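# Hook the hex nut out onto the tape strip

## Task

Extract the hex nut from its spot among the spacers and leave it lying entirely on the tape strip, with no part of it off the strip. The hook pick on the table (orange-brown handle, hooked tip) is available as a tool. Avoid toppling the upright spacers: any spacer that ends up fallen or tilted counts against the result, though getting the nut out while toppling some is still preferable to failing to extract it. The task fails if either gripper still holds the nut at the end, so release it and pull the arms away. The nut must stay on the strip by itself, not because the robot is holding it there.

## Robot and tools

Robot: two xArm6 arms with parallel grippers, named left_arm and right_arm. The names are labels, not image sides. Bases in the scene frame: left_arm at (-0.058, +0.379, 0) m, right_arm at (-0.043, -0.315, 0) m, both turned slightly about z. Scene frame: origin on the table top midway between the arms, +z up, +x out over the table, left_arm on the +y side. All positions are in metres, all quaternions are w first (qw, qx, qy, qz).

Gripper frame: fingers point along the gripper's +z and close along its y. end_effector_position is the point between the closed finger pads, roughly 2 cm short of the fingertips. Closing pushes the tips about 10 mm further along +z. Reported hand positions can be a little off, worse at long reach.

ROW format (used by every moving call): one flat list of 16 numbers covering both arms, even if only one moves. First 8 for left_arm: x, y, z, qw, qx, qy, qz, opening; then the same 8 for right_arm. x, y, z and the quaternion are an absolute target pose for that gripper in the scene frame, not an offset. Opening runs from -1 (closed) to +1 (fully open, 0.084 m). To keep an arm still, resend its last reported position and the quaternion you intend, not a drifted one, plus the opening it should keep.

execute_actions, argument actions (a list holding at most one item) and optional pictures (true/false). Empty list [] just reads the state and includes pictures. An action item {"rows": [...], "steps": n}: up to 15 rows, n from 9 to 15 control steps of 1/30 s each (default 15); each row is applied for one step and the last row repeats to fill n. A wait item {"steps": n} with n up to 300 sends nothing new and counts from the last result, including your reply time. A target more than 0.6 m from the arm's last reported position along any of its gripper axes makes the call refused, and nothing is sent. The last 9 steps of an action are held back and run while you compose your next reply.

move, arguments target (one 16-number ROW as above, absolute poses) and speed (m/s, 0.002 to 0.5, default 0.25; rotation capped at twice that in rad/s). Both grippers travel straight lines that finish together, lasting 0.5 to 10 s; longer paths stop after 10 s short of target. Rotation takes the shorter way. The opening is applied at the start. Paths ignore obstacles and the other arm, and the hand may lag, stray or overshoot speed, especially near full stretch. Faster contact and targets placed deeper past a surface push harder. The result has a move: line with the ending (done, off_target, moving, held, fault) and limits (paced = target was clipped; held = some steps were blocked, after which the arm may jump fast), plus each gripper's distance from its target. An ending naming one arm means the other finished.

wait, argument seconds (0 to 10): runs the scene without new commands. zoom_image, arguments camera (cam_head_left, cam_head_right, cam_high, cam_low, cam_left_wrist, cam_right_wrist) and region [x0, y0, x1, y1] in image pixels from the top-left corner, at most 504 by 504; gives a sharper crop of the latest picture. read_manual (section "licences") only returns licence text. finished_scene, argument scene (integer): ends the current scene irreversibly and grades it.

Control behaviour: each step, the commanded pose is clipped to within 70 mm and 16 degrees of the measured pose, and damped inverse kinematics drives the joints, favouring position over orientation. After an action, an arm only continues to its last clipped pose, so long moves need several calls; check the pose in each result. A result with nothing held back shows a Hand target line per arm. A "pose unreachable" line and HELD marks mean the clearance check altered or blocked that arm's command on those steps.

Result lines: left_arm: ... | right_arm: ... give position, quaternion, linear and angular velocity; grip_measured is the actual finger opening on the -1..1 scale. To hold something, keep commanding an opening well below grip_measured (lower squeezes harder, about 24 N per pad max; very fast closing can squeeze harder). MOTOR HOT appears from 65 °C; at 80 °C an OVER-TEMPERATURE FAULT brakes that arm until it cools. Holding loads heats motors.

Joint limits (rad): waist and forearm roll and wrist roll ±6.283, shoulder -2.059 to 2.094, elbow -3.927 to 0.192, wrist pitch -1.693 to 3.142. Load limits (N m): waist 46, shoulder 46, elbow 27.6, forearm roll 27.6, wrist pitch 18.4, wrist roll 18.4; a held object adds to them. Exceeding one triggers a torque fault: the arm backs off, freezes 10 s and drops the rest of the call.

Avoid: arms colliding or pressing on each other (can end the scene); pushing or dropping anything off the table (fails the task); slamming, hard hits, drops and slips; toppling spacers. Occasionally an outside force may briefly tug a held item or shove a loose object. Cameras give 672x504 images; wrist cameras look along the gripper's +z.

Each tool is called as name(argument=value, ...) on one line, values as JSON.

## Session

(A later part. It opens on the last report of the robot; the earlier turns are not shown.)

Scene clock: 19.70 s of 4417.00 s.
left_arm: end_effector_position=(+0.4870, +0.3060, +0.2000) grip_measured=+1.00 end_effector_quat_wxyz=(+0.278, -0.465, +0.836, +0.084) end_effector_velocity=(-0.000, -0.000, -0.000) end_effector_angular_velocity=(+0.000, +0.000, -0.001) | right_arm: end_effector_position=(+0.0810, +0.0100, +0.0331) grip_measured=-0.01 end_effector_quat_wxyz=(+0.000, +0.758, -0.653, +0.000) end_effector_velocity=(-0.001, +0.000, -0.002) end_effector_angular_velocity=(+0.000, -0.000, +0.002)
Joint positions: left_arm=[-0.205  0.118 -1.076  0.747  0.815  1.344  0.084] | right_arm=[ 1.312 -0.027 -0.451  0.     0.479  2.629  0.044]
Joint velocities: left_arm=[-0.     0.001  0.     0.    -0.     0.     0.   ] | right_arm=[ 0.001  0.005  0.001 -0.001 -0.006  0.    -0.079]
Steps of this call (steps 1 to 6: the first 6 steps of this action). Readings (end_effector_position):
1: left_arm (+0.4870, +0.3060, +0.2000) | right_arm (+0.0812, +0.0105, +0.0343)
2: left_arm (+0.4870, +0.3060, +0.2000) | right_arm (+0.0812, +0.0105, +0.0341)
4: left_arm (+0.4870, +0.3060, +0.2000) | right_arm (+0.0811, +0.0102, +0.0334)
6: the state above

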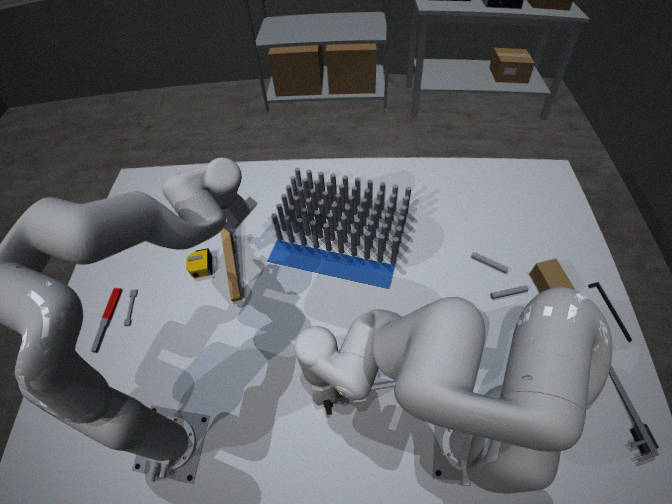

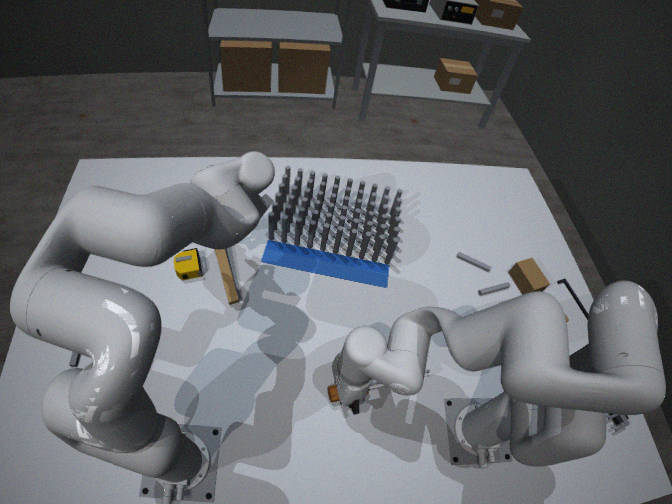

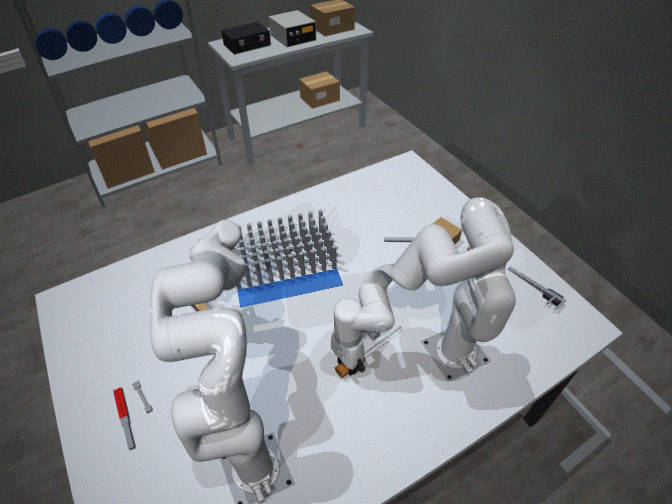

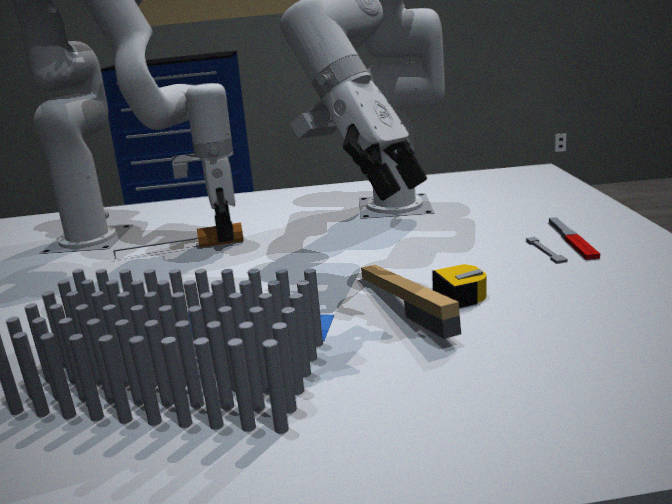

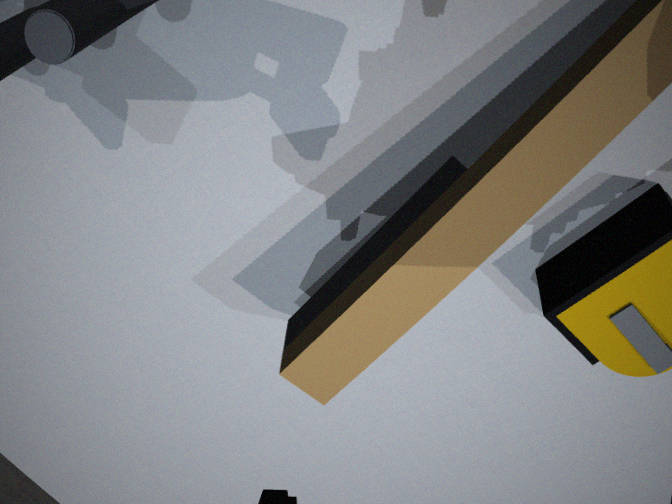

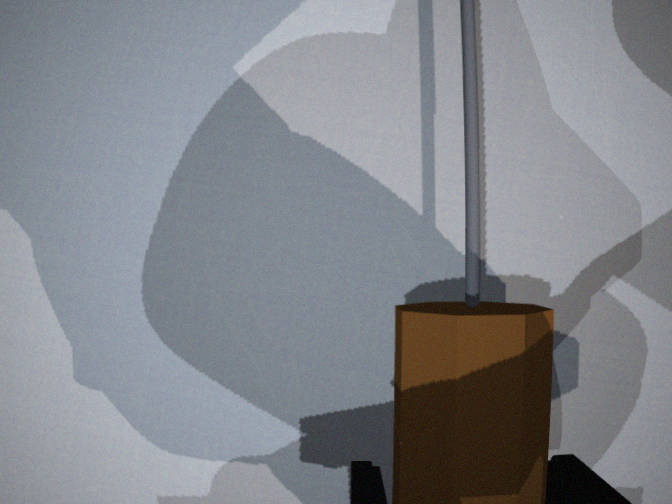

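move(target=[0.487,0.306,0.20,0.278,-0.465,0.836,0.084,1, 0.081,0.010,0.10,0,0.7576,-0.6528,0,-0.7], speed=0.2)

move(target=[0.42,0.30,0.22,0.5,-0.2,0.8,0.0,0.4, 0.15,-0.12,0.16,0,1,0,0,-0.7], speed=0.5)

Scene clock: 21.03 s of 4417.00 s.
left_arm: end_effector_position=(+0.4870, +0.3060, +0.2000) grip_measured=+1.00 end_effector_quat_wxyz=(+0.278, -0.465, +0.836, +0.084) end_effector_velocity=(-0.000, +0.000, +0.000) end_effector_angular_velocity=(+0.000, +0.000, +0.001) | right_arm: end_effector_position=(+0.0808, +0.0095, +0.0995) grip_measured=-0.19 end_effector_quat_wxyz=(+0.001, +0.758, -0.653, +0.000) end_effector_velocity=(+0.001, +0.003, +0.004) end_effector_angular_velocity=(+0.010, -0.003, +0.002)
Joint positions: left_arm=[-0.205  0.118 -1.076  0.747  0.815  1.344  0.084] | right_arm=[ 1.312 -0.231 -0.494 -0.     0.726  2.629  0.036]
Joint velocities: left_arm=[-0.    -0.001 -0.    -0.     0.001  0.     0.   ] | right_arm=[ 0.001 -0.004 -0.006  0.001  0.001 -0.001  0.   ]
Hand target (left_arm): +0.487, +0.306, +0.200; +0.278, -0.465, +0.836, +0.084
Hand target (right_arm): +0.081, +0.010, +0.100; -0.000, +0.758, -0.653, +0.000
Off your previous action's commanded pose (left_arm): 0.000 m, 0 deg at its last step (step 9 of this call).
Off your previous action's commanded pose (right_arm): 0.000 m, 0 deg at its last step (step 9 of this call).
Off the commanded pose (left_arm): 0.000 m, 0 deg.
Off the commanded pose (right_arm): 0.001 m, 0 deg.
Kept back: nothing.
move: done

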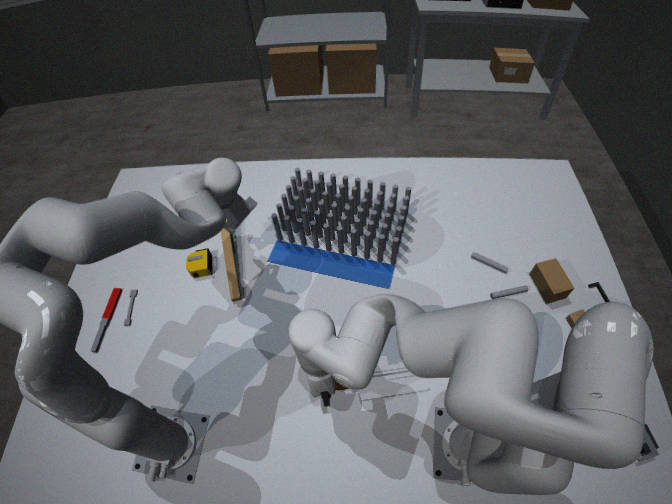

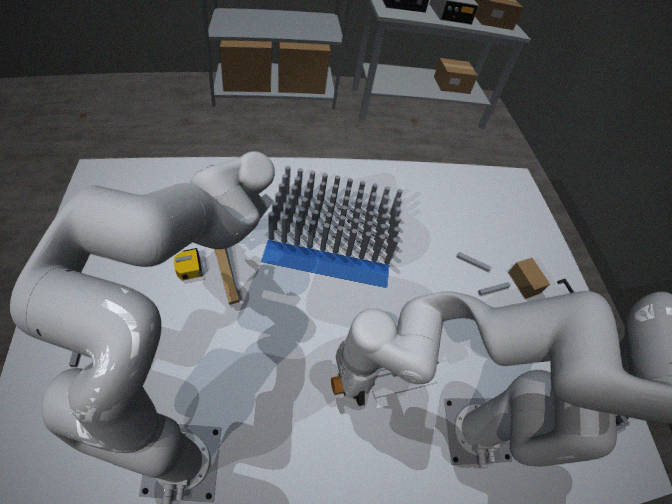

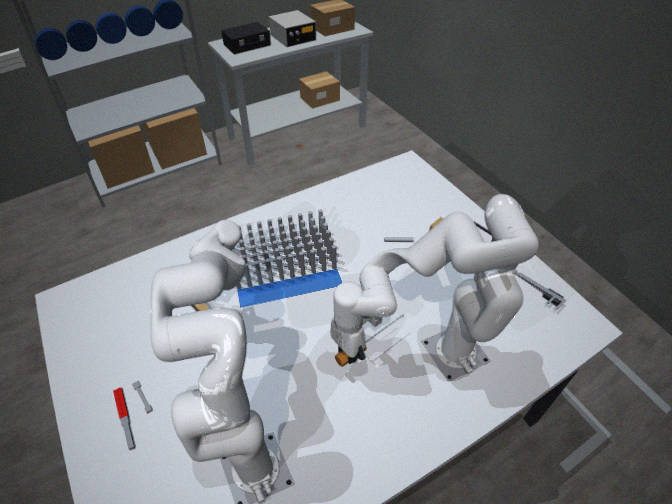

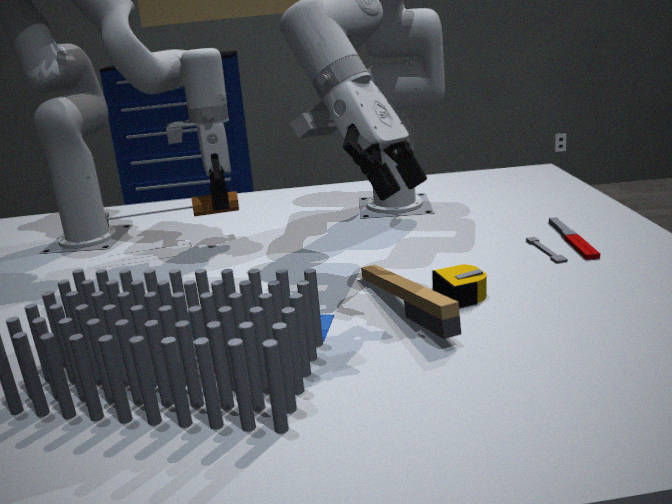

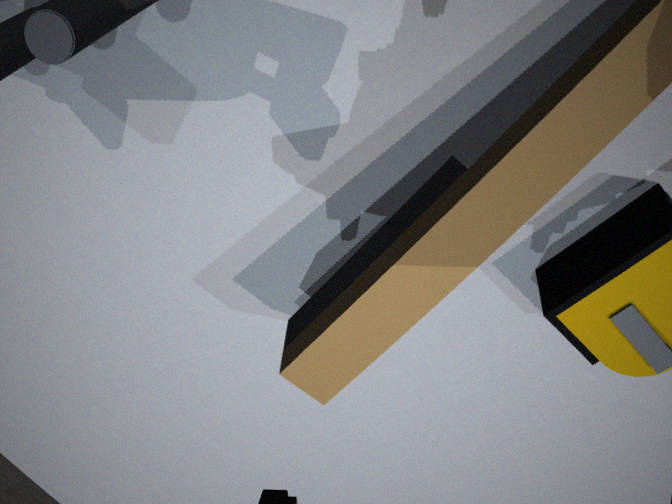

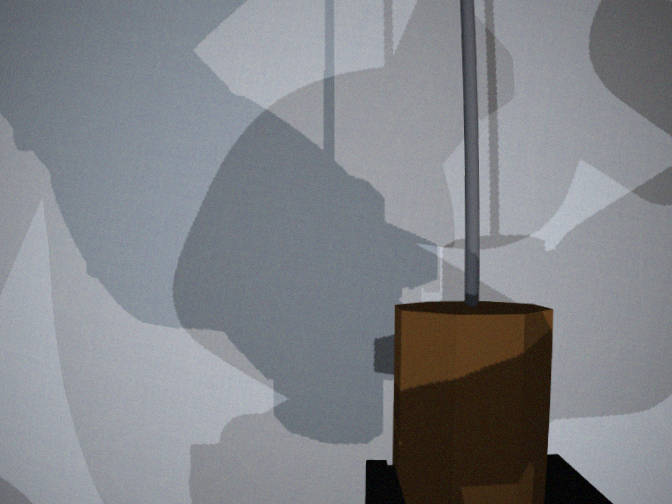

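Scene clock: 23.00 s of 4417.00 s.
left_arm: end_effector_position=(+0.4203, +0.3003, +0.2205) grip_measured=+0.39 end_effector_quat_wxyz=(+0.519, -0.208, +0.829, +0.001) end_effector_velocity=(-0.000, -0.000, -0.001) end_effector_angular_velocity=(-0.000, -0.002, -0.003) | right_arm: end_effector_position=(+0.1503, -0.1200, +0.1598) grip_measured=-0.19 end_effector_quat_wxyz=(+0.001, +1.000, -0.000, +0.000) end_effector_velocity=(+0.001, +0.000, +0.001) end_effector_angular_velocity=(+0.003, +0.001, +0.004)
Joint positions: left_arm=[-0.168 -0.273 -0.553  1.98   0.488  0.621  0.061] | right_arm=[ 0.896 -0.666 -0.356 -0.001  1.022  0.792  0.036]
Joint velocities: left_arm=[ 0.    -0.001  0.002  0.011 -0.    -0.01  -0.   ] | right_arm=[-0.003 -0.001 -0.002  0.003  0.001 -0.009  0.   ]
Hand target (left_arm): +0.420, +0.300, +0.220; +0.519, -0.208, +0.829, +0.001
Hand target (right_arm): +0.150, -0.120, +0.160; +0.000, +1.000, -0.000, +0.000
Off the commanded pose (left_arm): 0.001 m, 0 deg.
Off the commanded pose (right_arm): 0.000 m, 0 deg.
Kept back: nothing.
move: done

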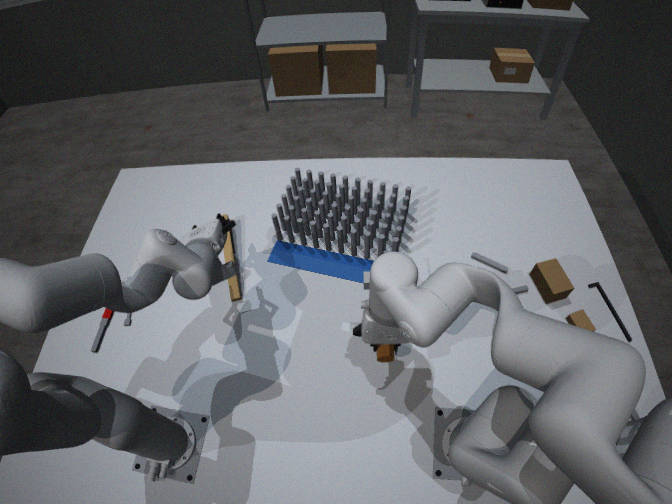

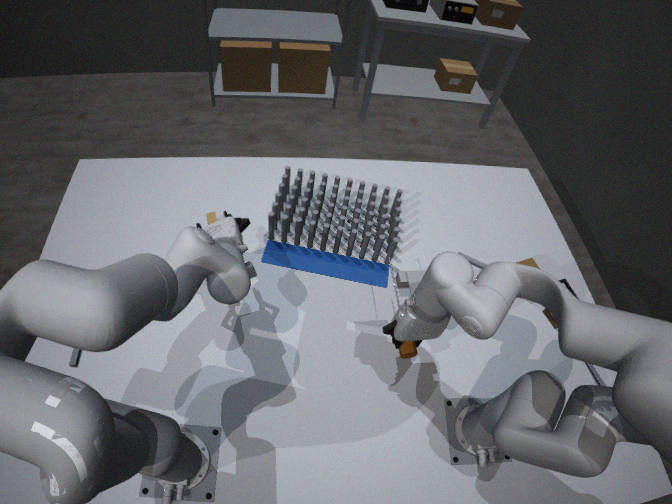

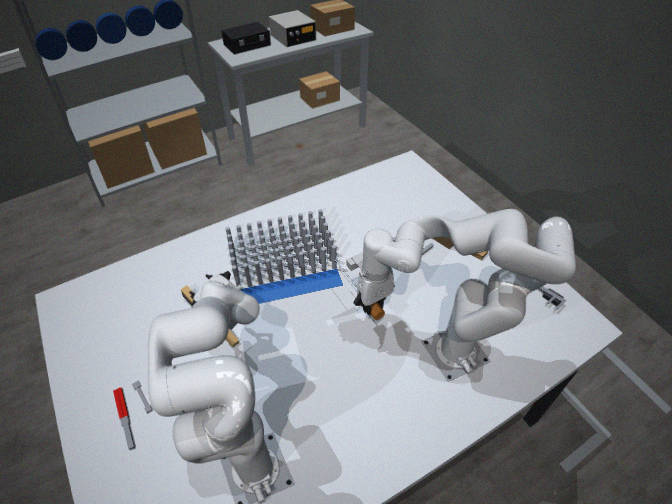

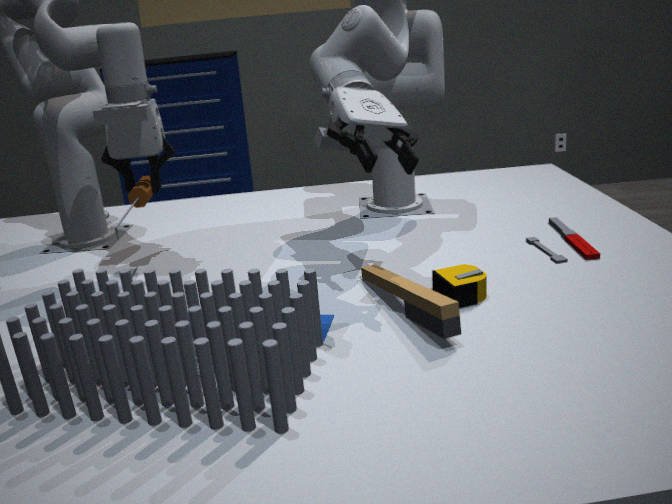

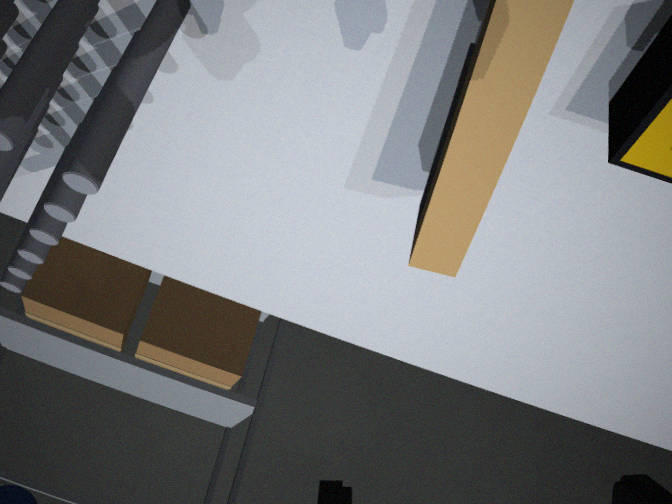

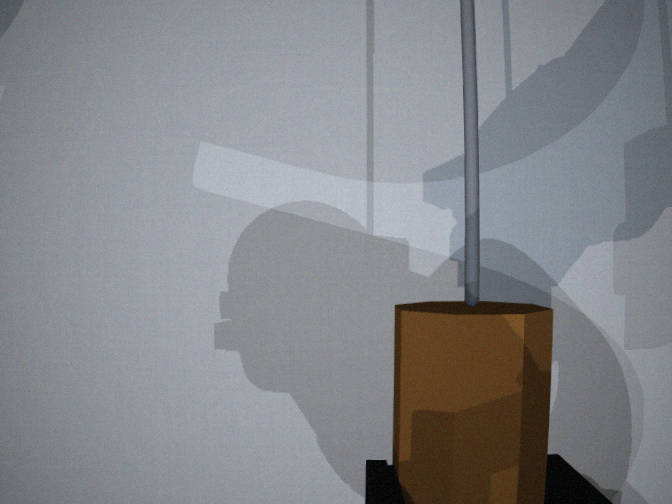

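move(target=[0.33,0.17,0.20,0.7018,0.0862,0.7018,-0.0862,0.4, 0.225,-0.21,0.07,0,0.7071,0.7071,0,-0.7], speed=0.5)

move(target=[0.33,0.17,0.20,0.7018,0.0862,0.7018,-0.0862,0.4, 0.225,-0.21,0.034,0,0.7071,0.7071,0,-0.7], speed=0.06)

Scene clock: 25.50 s of 4417.00 s.
left_arm: end_effector_position=(+0.3303, +0.1702, +0.2002) grip_measured=+0.39 end_effector_quat_wxyz=(+0.702, +0.086, +0.701, -0.085) end_effector_velocity=(-0.001, -0.000, -0.000) end_effector_angular_velocity=(+0.001, -0.001, -0.002) | right_arm: end_effector_position=(+0.2256, -0.2097, +0.0701) grip_measured=-0.19 end_effector_quat_wxyz=(+0.001, +0.707, +0.707, +0.000) end_effector_velocity=(-0.001, -0.001, -0.001) end_effector_angular_velocity=(+0.001, +0.005, +0.006)
Joint positions: left_arm=[-0.643 -0.222 -0.194  2.613  1.208  0.207  0.061] | right_arm=[ 0.481 -0.369 -0.265 -0.002  0.633 -1.194  0.036]
Joint velocities: left_arm=[-0.001 -0.     0.002  0.001  0.002 -0.     0.   ] | right_arm=[-0.003  0.002  0.001  0.005  0.001 -0.012  0.   ]
Hand target (left_arm): +0.330, +0.170, +0.200; +0.702, +0.086, +0.702, -0.085
Hand target (right_arm): +0.225, -0.210, +0.070; +0.000, +0.707, +0.707, -0.000
Off the commanded pose (left_arm): 0.000 m, 0 deg.
Off the commanded pose (right_arm): 0.001 m, 0 deg.
Kept back: nothing.
move: done

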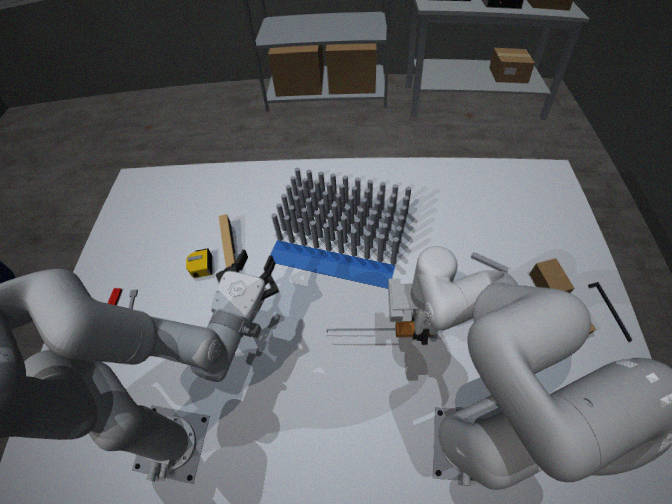

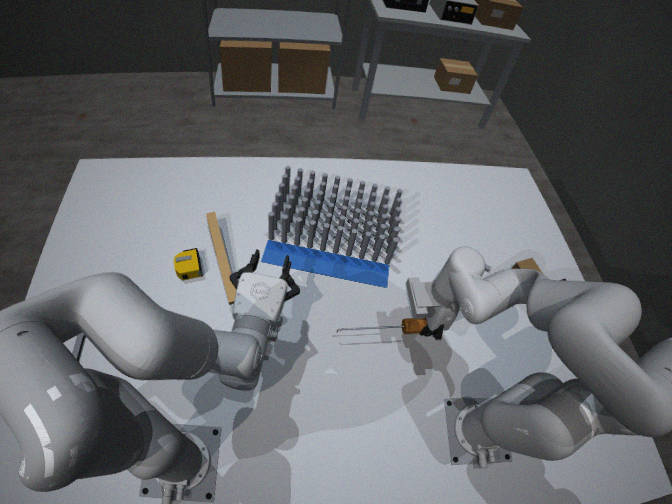

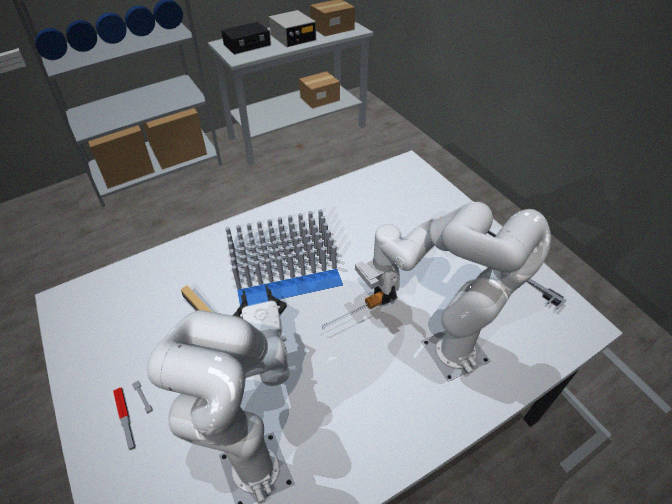

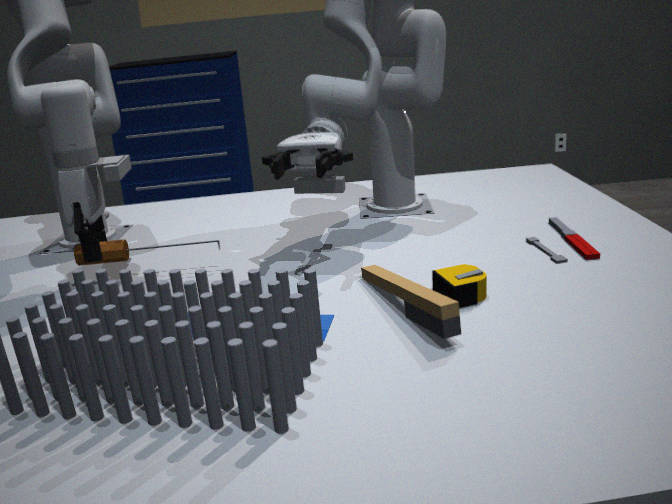

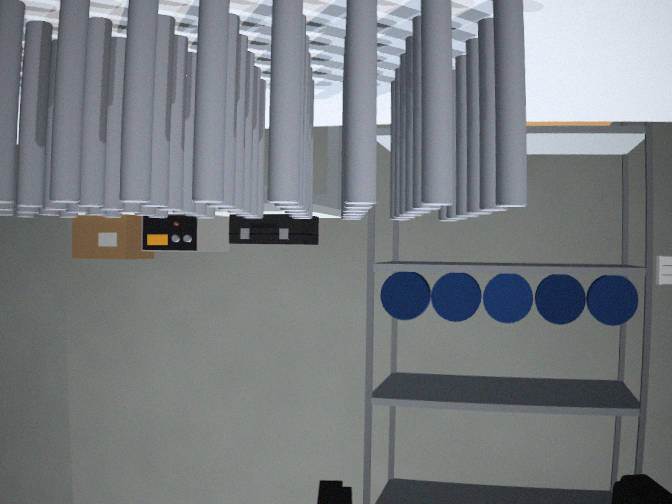

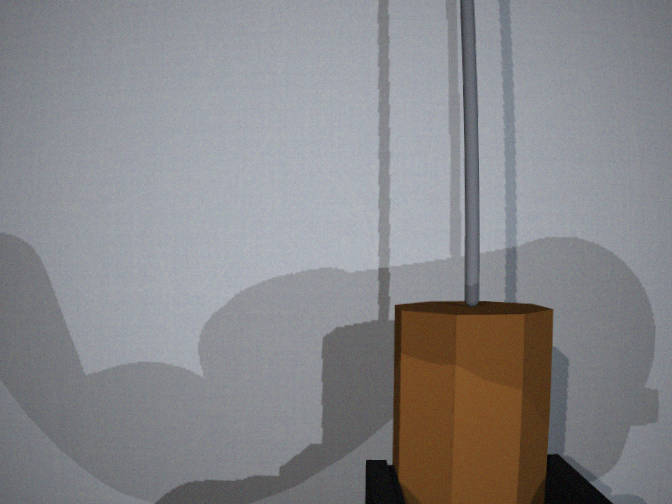

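Scene clock: 26.43 s of 4417.00 s.
left_arm: end_effector_position=(+0.3300, +0.1700, +0.2000) grip_measured=+0.39 end_effector_quat_wxyz=(+0.702, +0.086, +0.702, -0.086) end_effector_velocity=(+0.000, -0.000, +0.001) end_effector_angular_velocity=(-0.001, -0.002, -0.000) | right_arm: end_effector_position=(+0.2253, -0.2099, +0.0342) grip_measured=-0.19 end_effector_quat_wxyz=(+0.000, +0.707, +0.707, +0.000) end_effector_velocity=(+0.000, -0.000, -0.001) end_effector_angular_velocity=(+0.000, -0.001, -0.001)
Joint positions: left_arm=[-0.642 -0.223 -0.193  2.616  1.205  0.204  0.061] | right_arm=[ 0.48  -0.226 -0.243  0.     0.468 -1.197  0.036]
Joint velocities: left_arm=[-0.    -0.001  0.     0.     0.002 -0.     0.   ] | right_arm=[-0.001  0.002  0.001 -0.    -0.005 -0.     0.   ]
Hand target (left_arm): +0.330, +0.170, +0.200; +0.702, +0.086, +0.702, -0.086
Hand target (right_arm): +0.225, -0.210, +0.034; -0.000, +0.707, +0.707, +0.000
Off the commanded pose (left_arm): 0.000 m, 0 deg.
Off the commanded pose (right_arm): 0.000 m, 0 deg.
Kept back: nothing.
move: done

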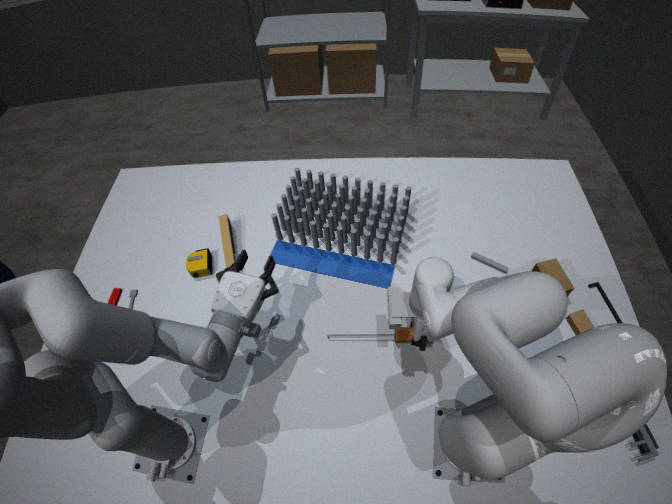

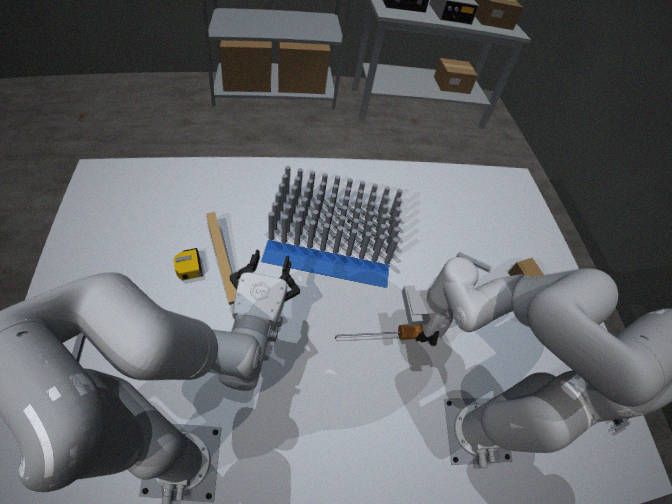

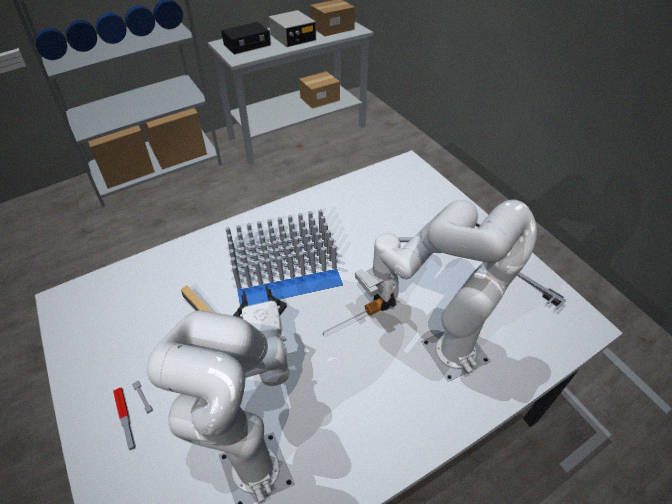

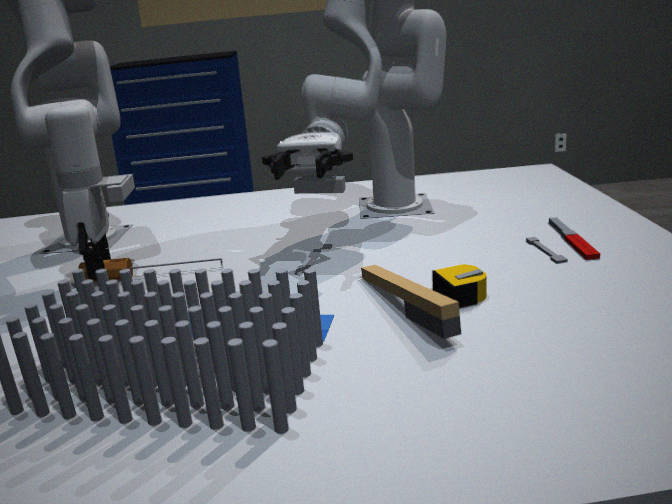

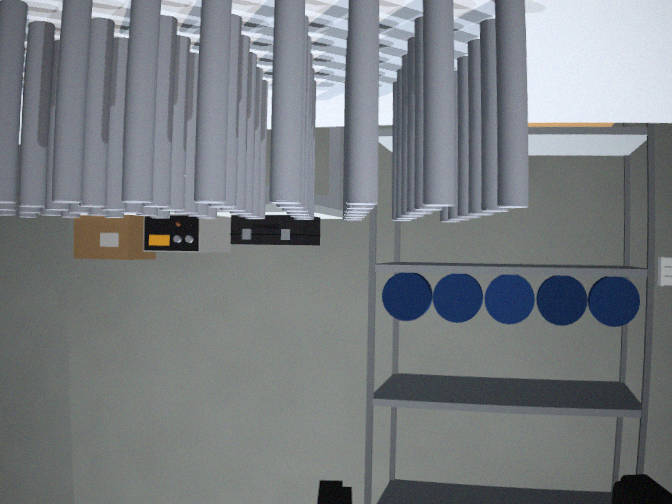

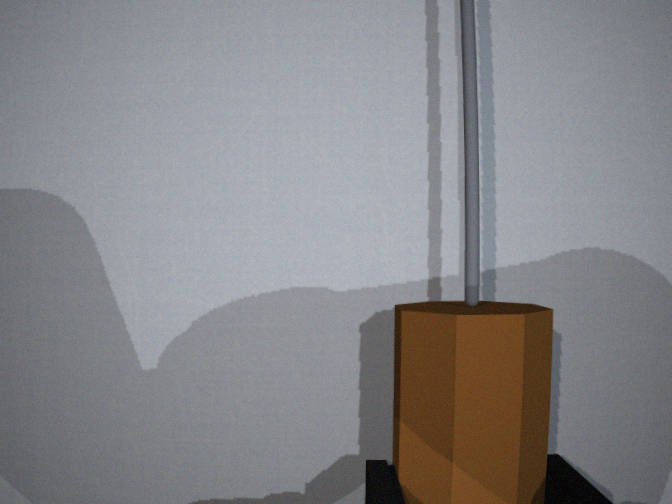

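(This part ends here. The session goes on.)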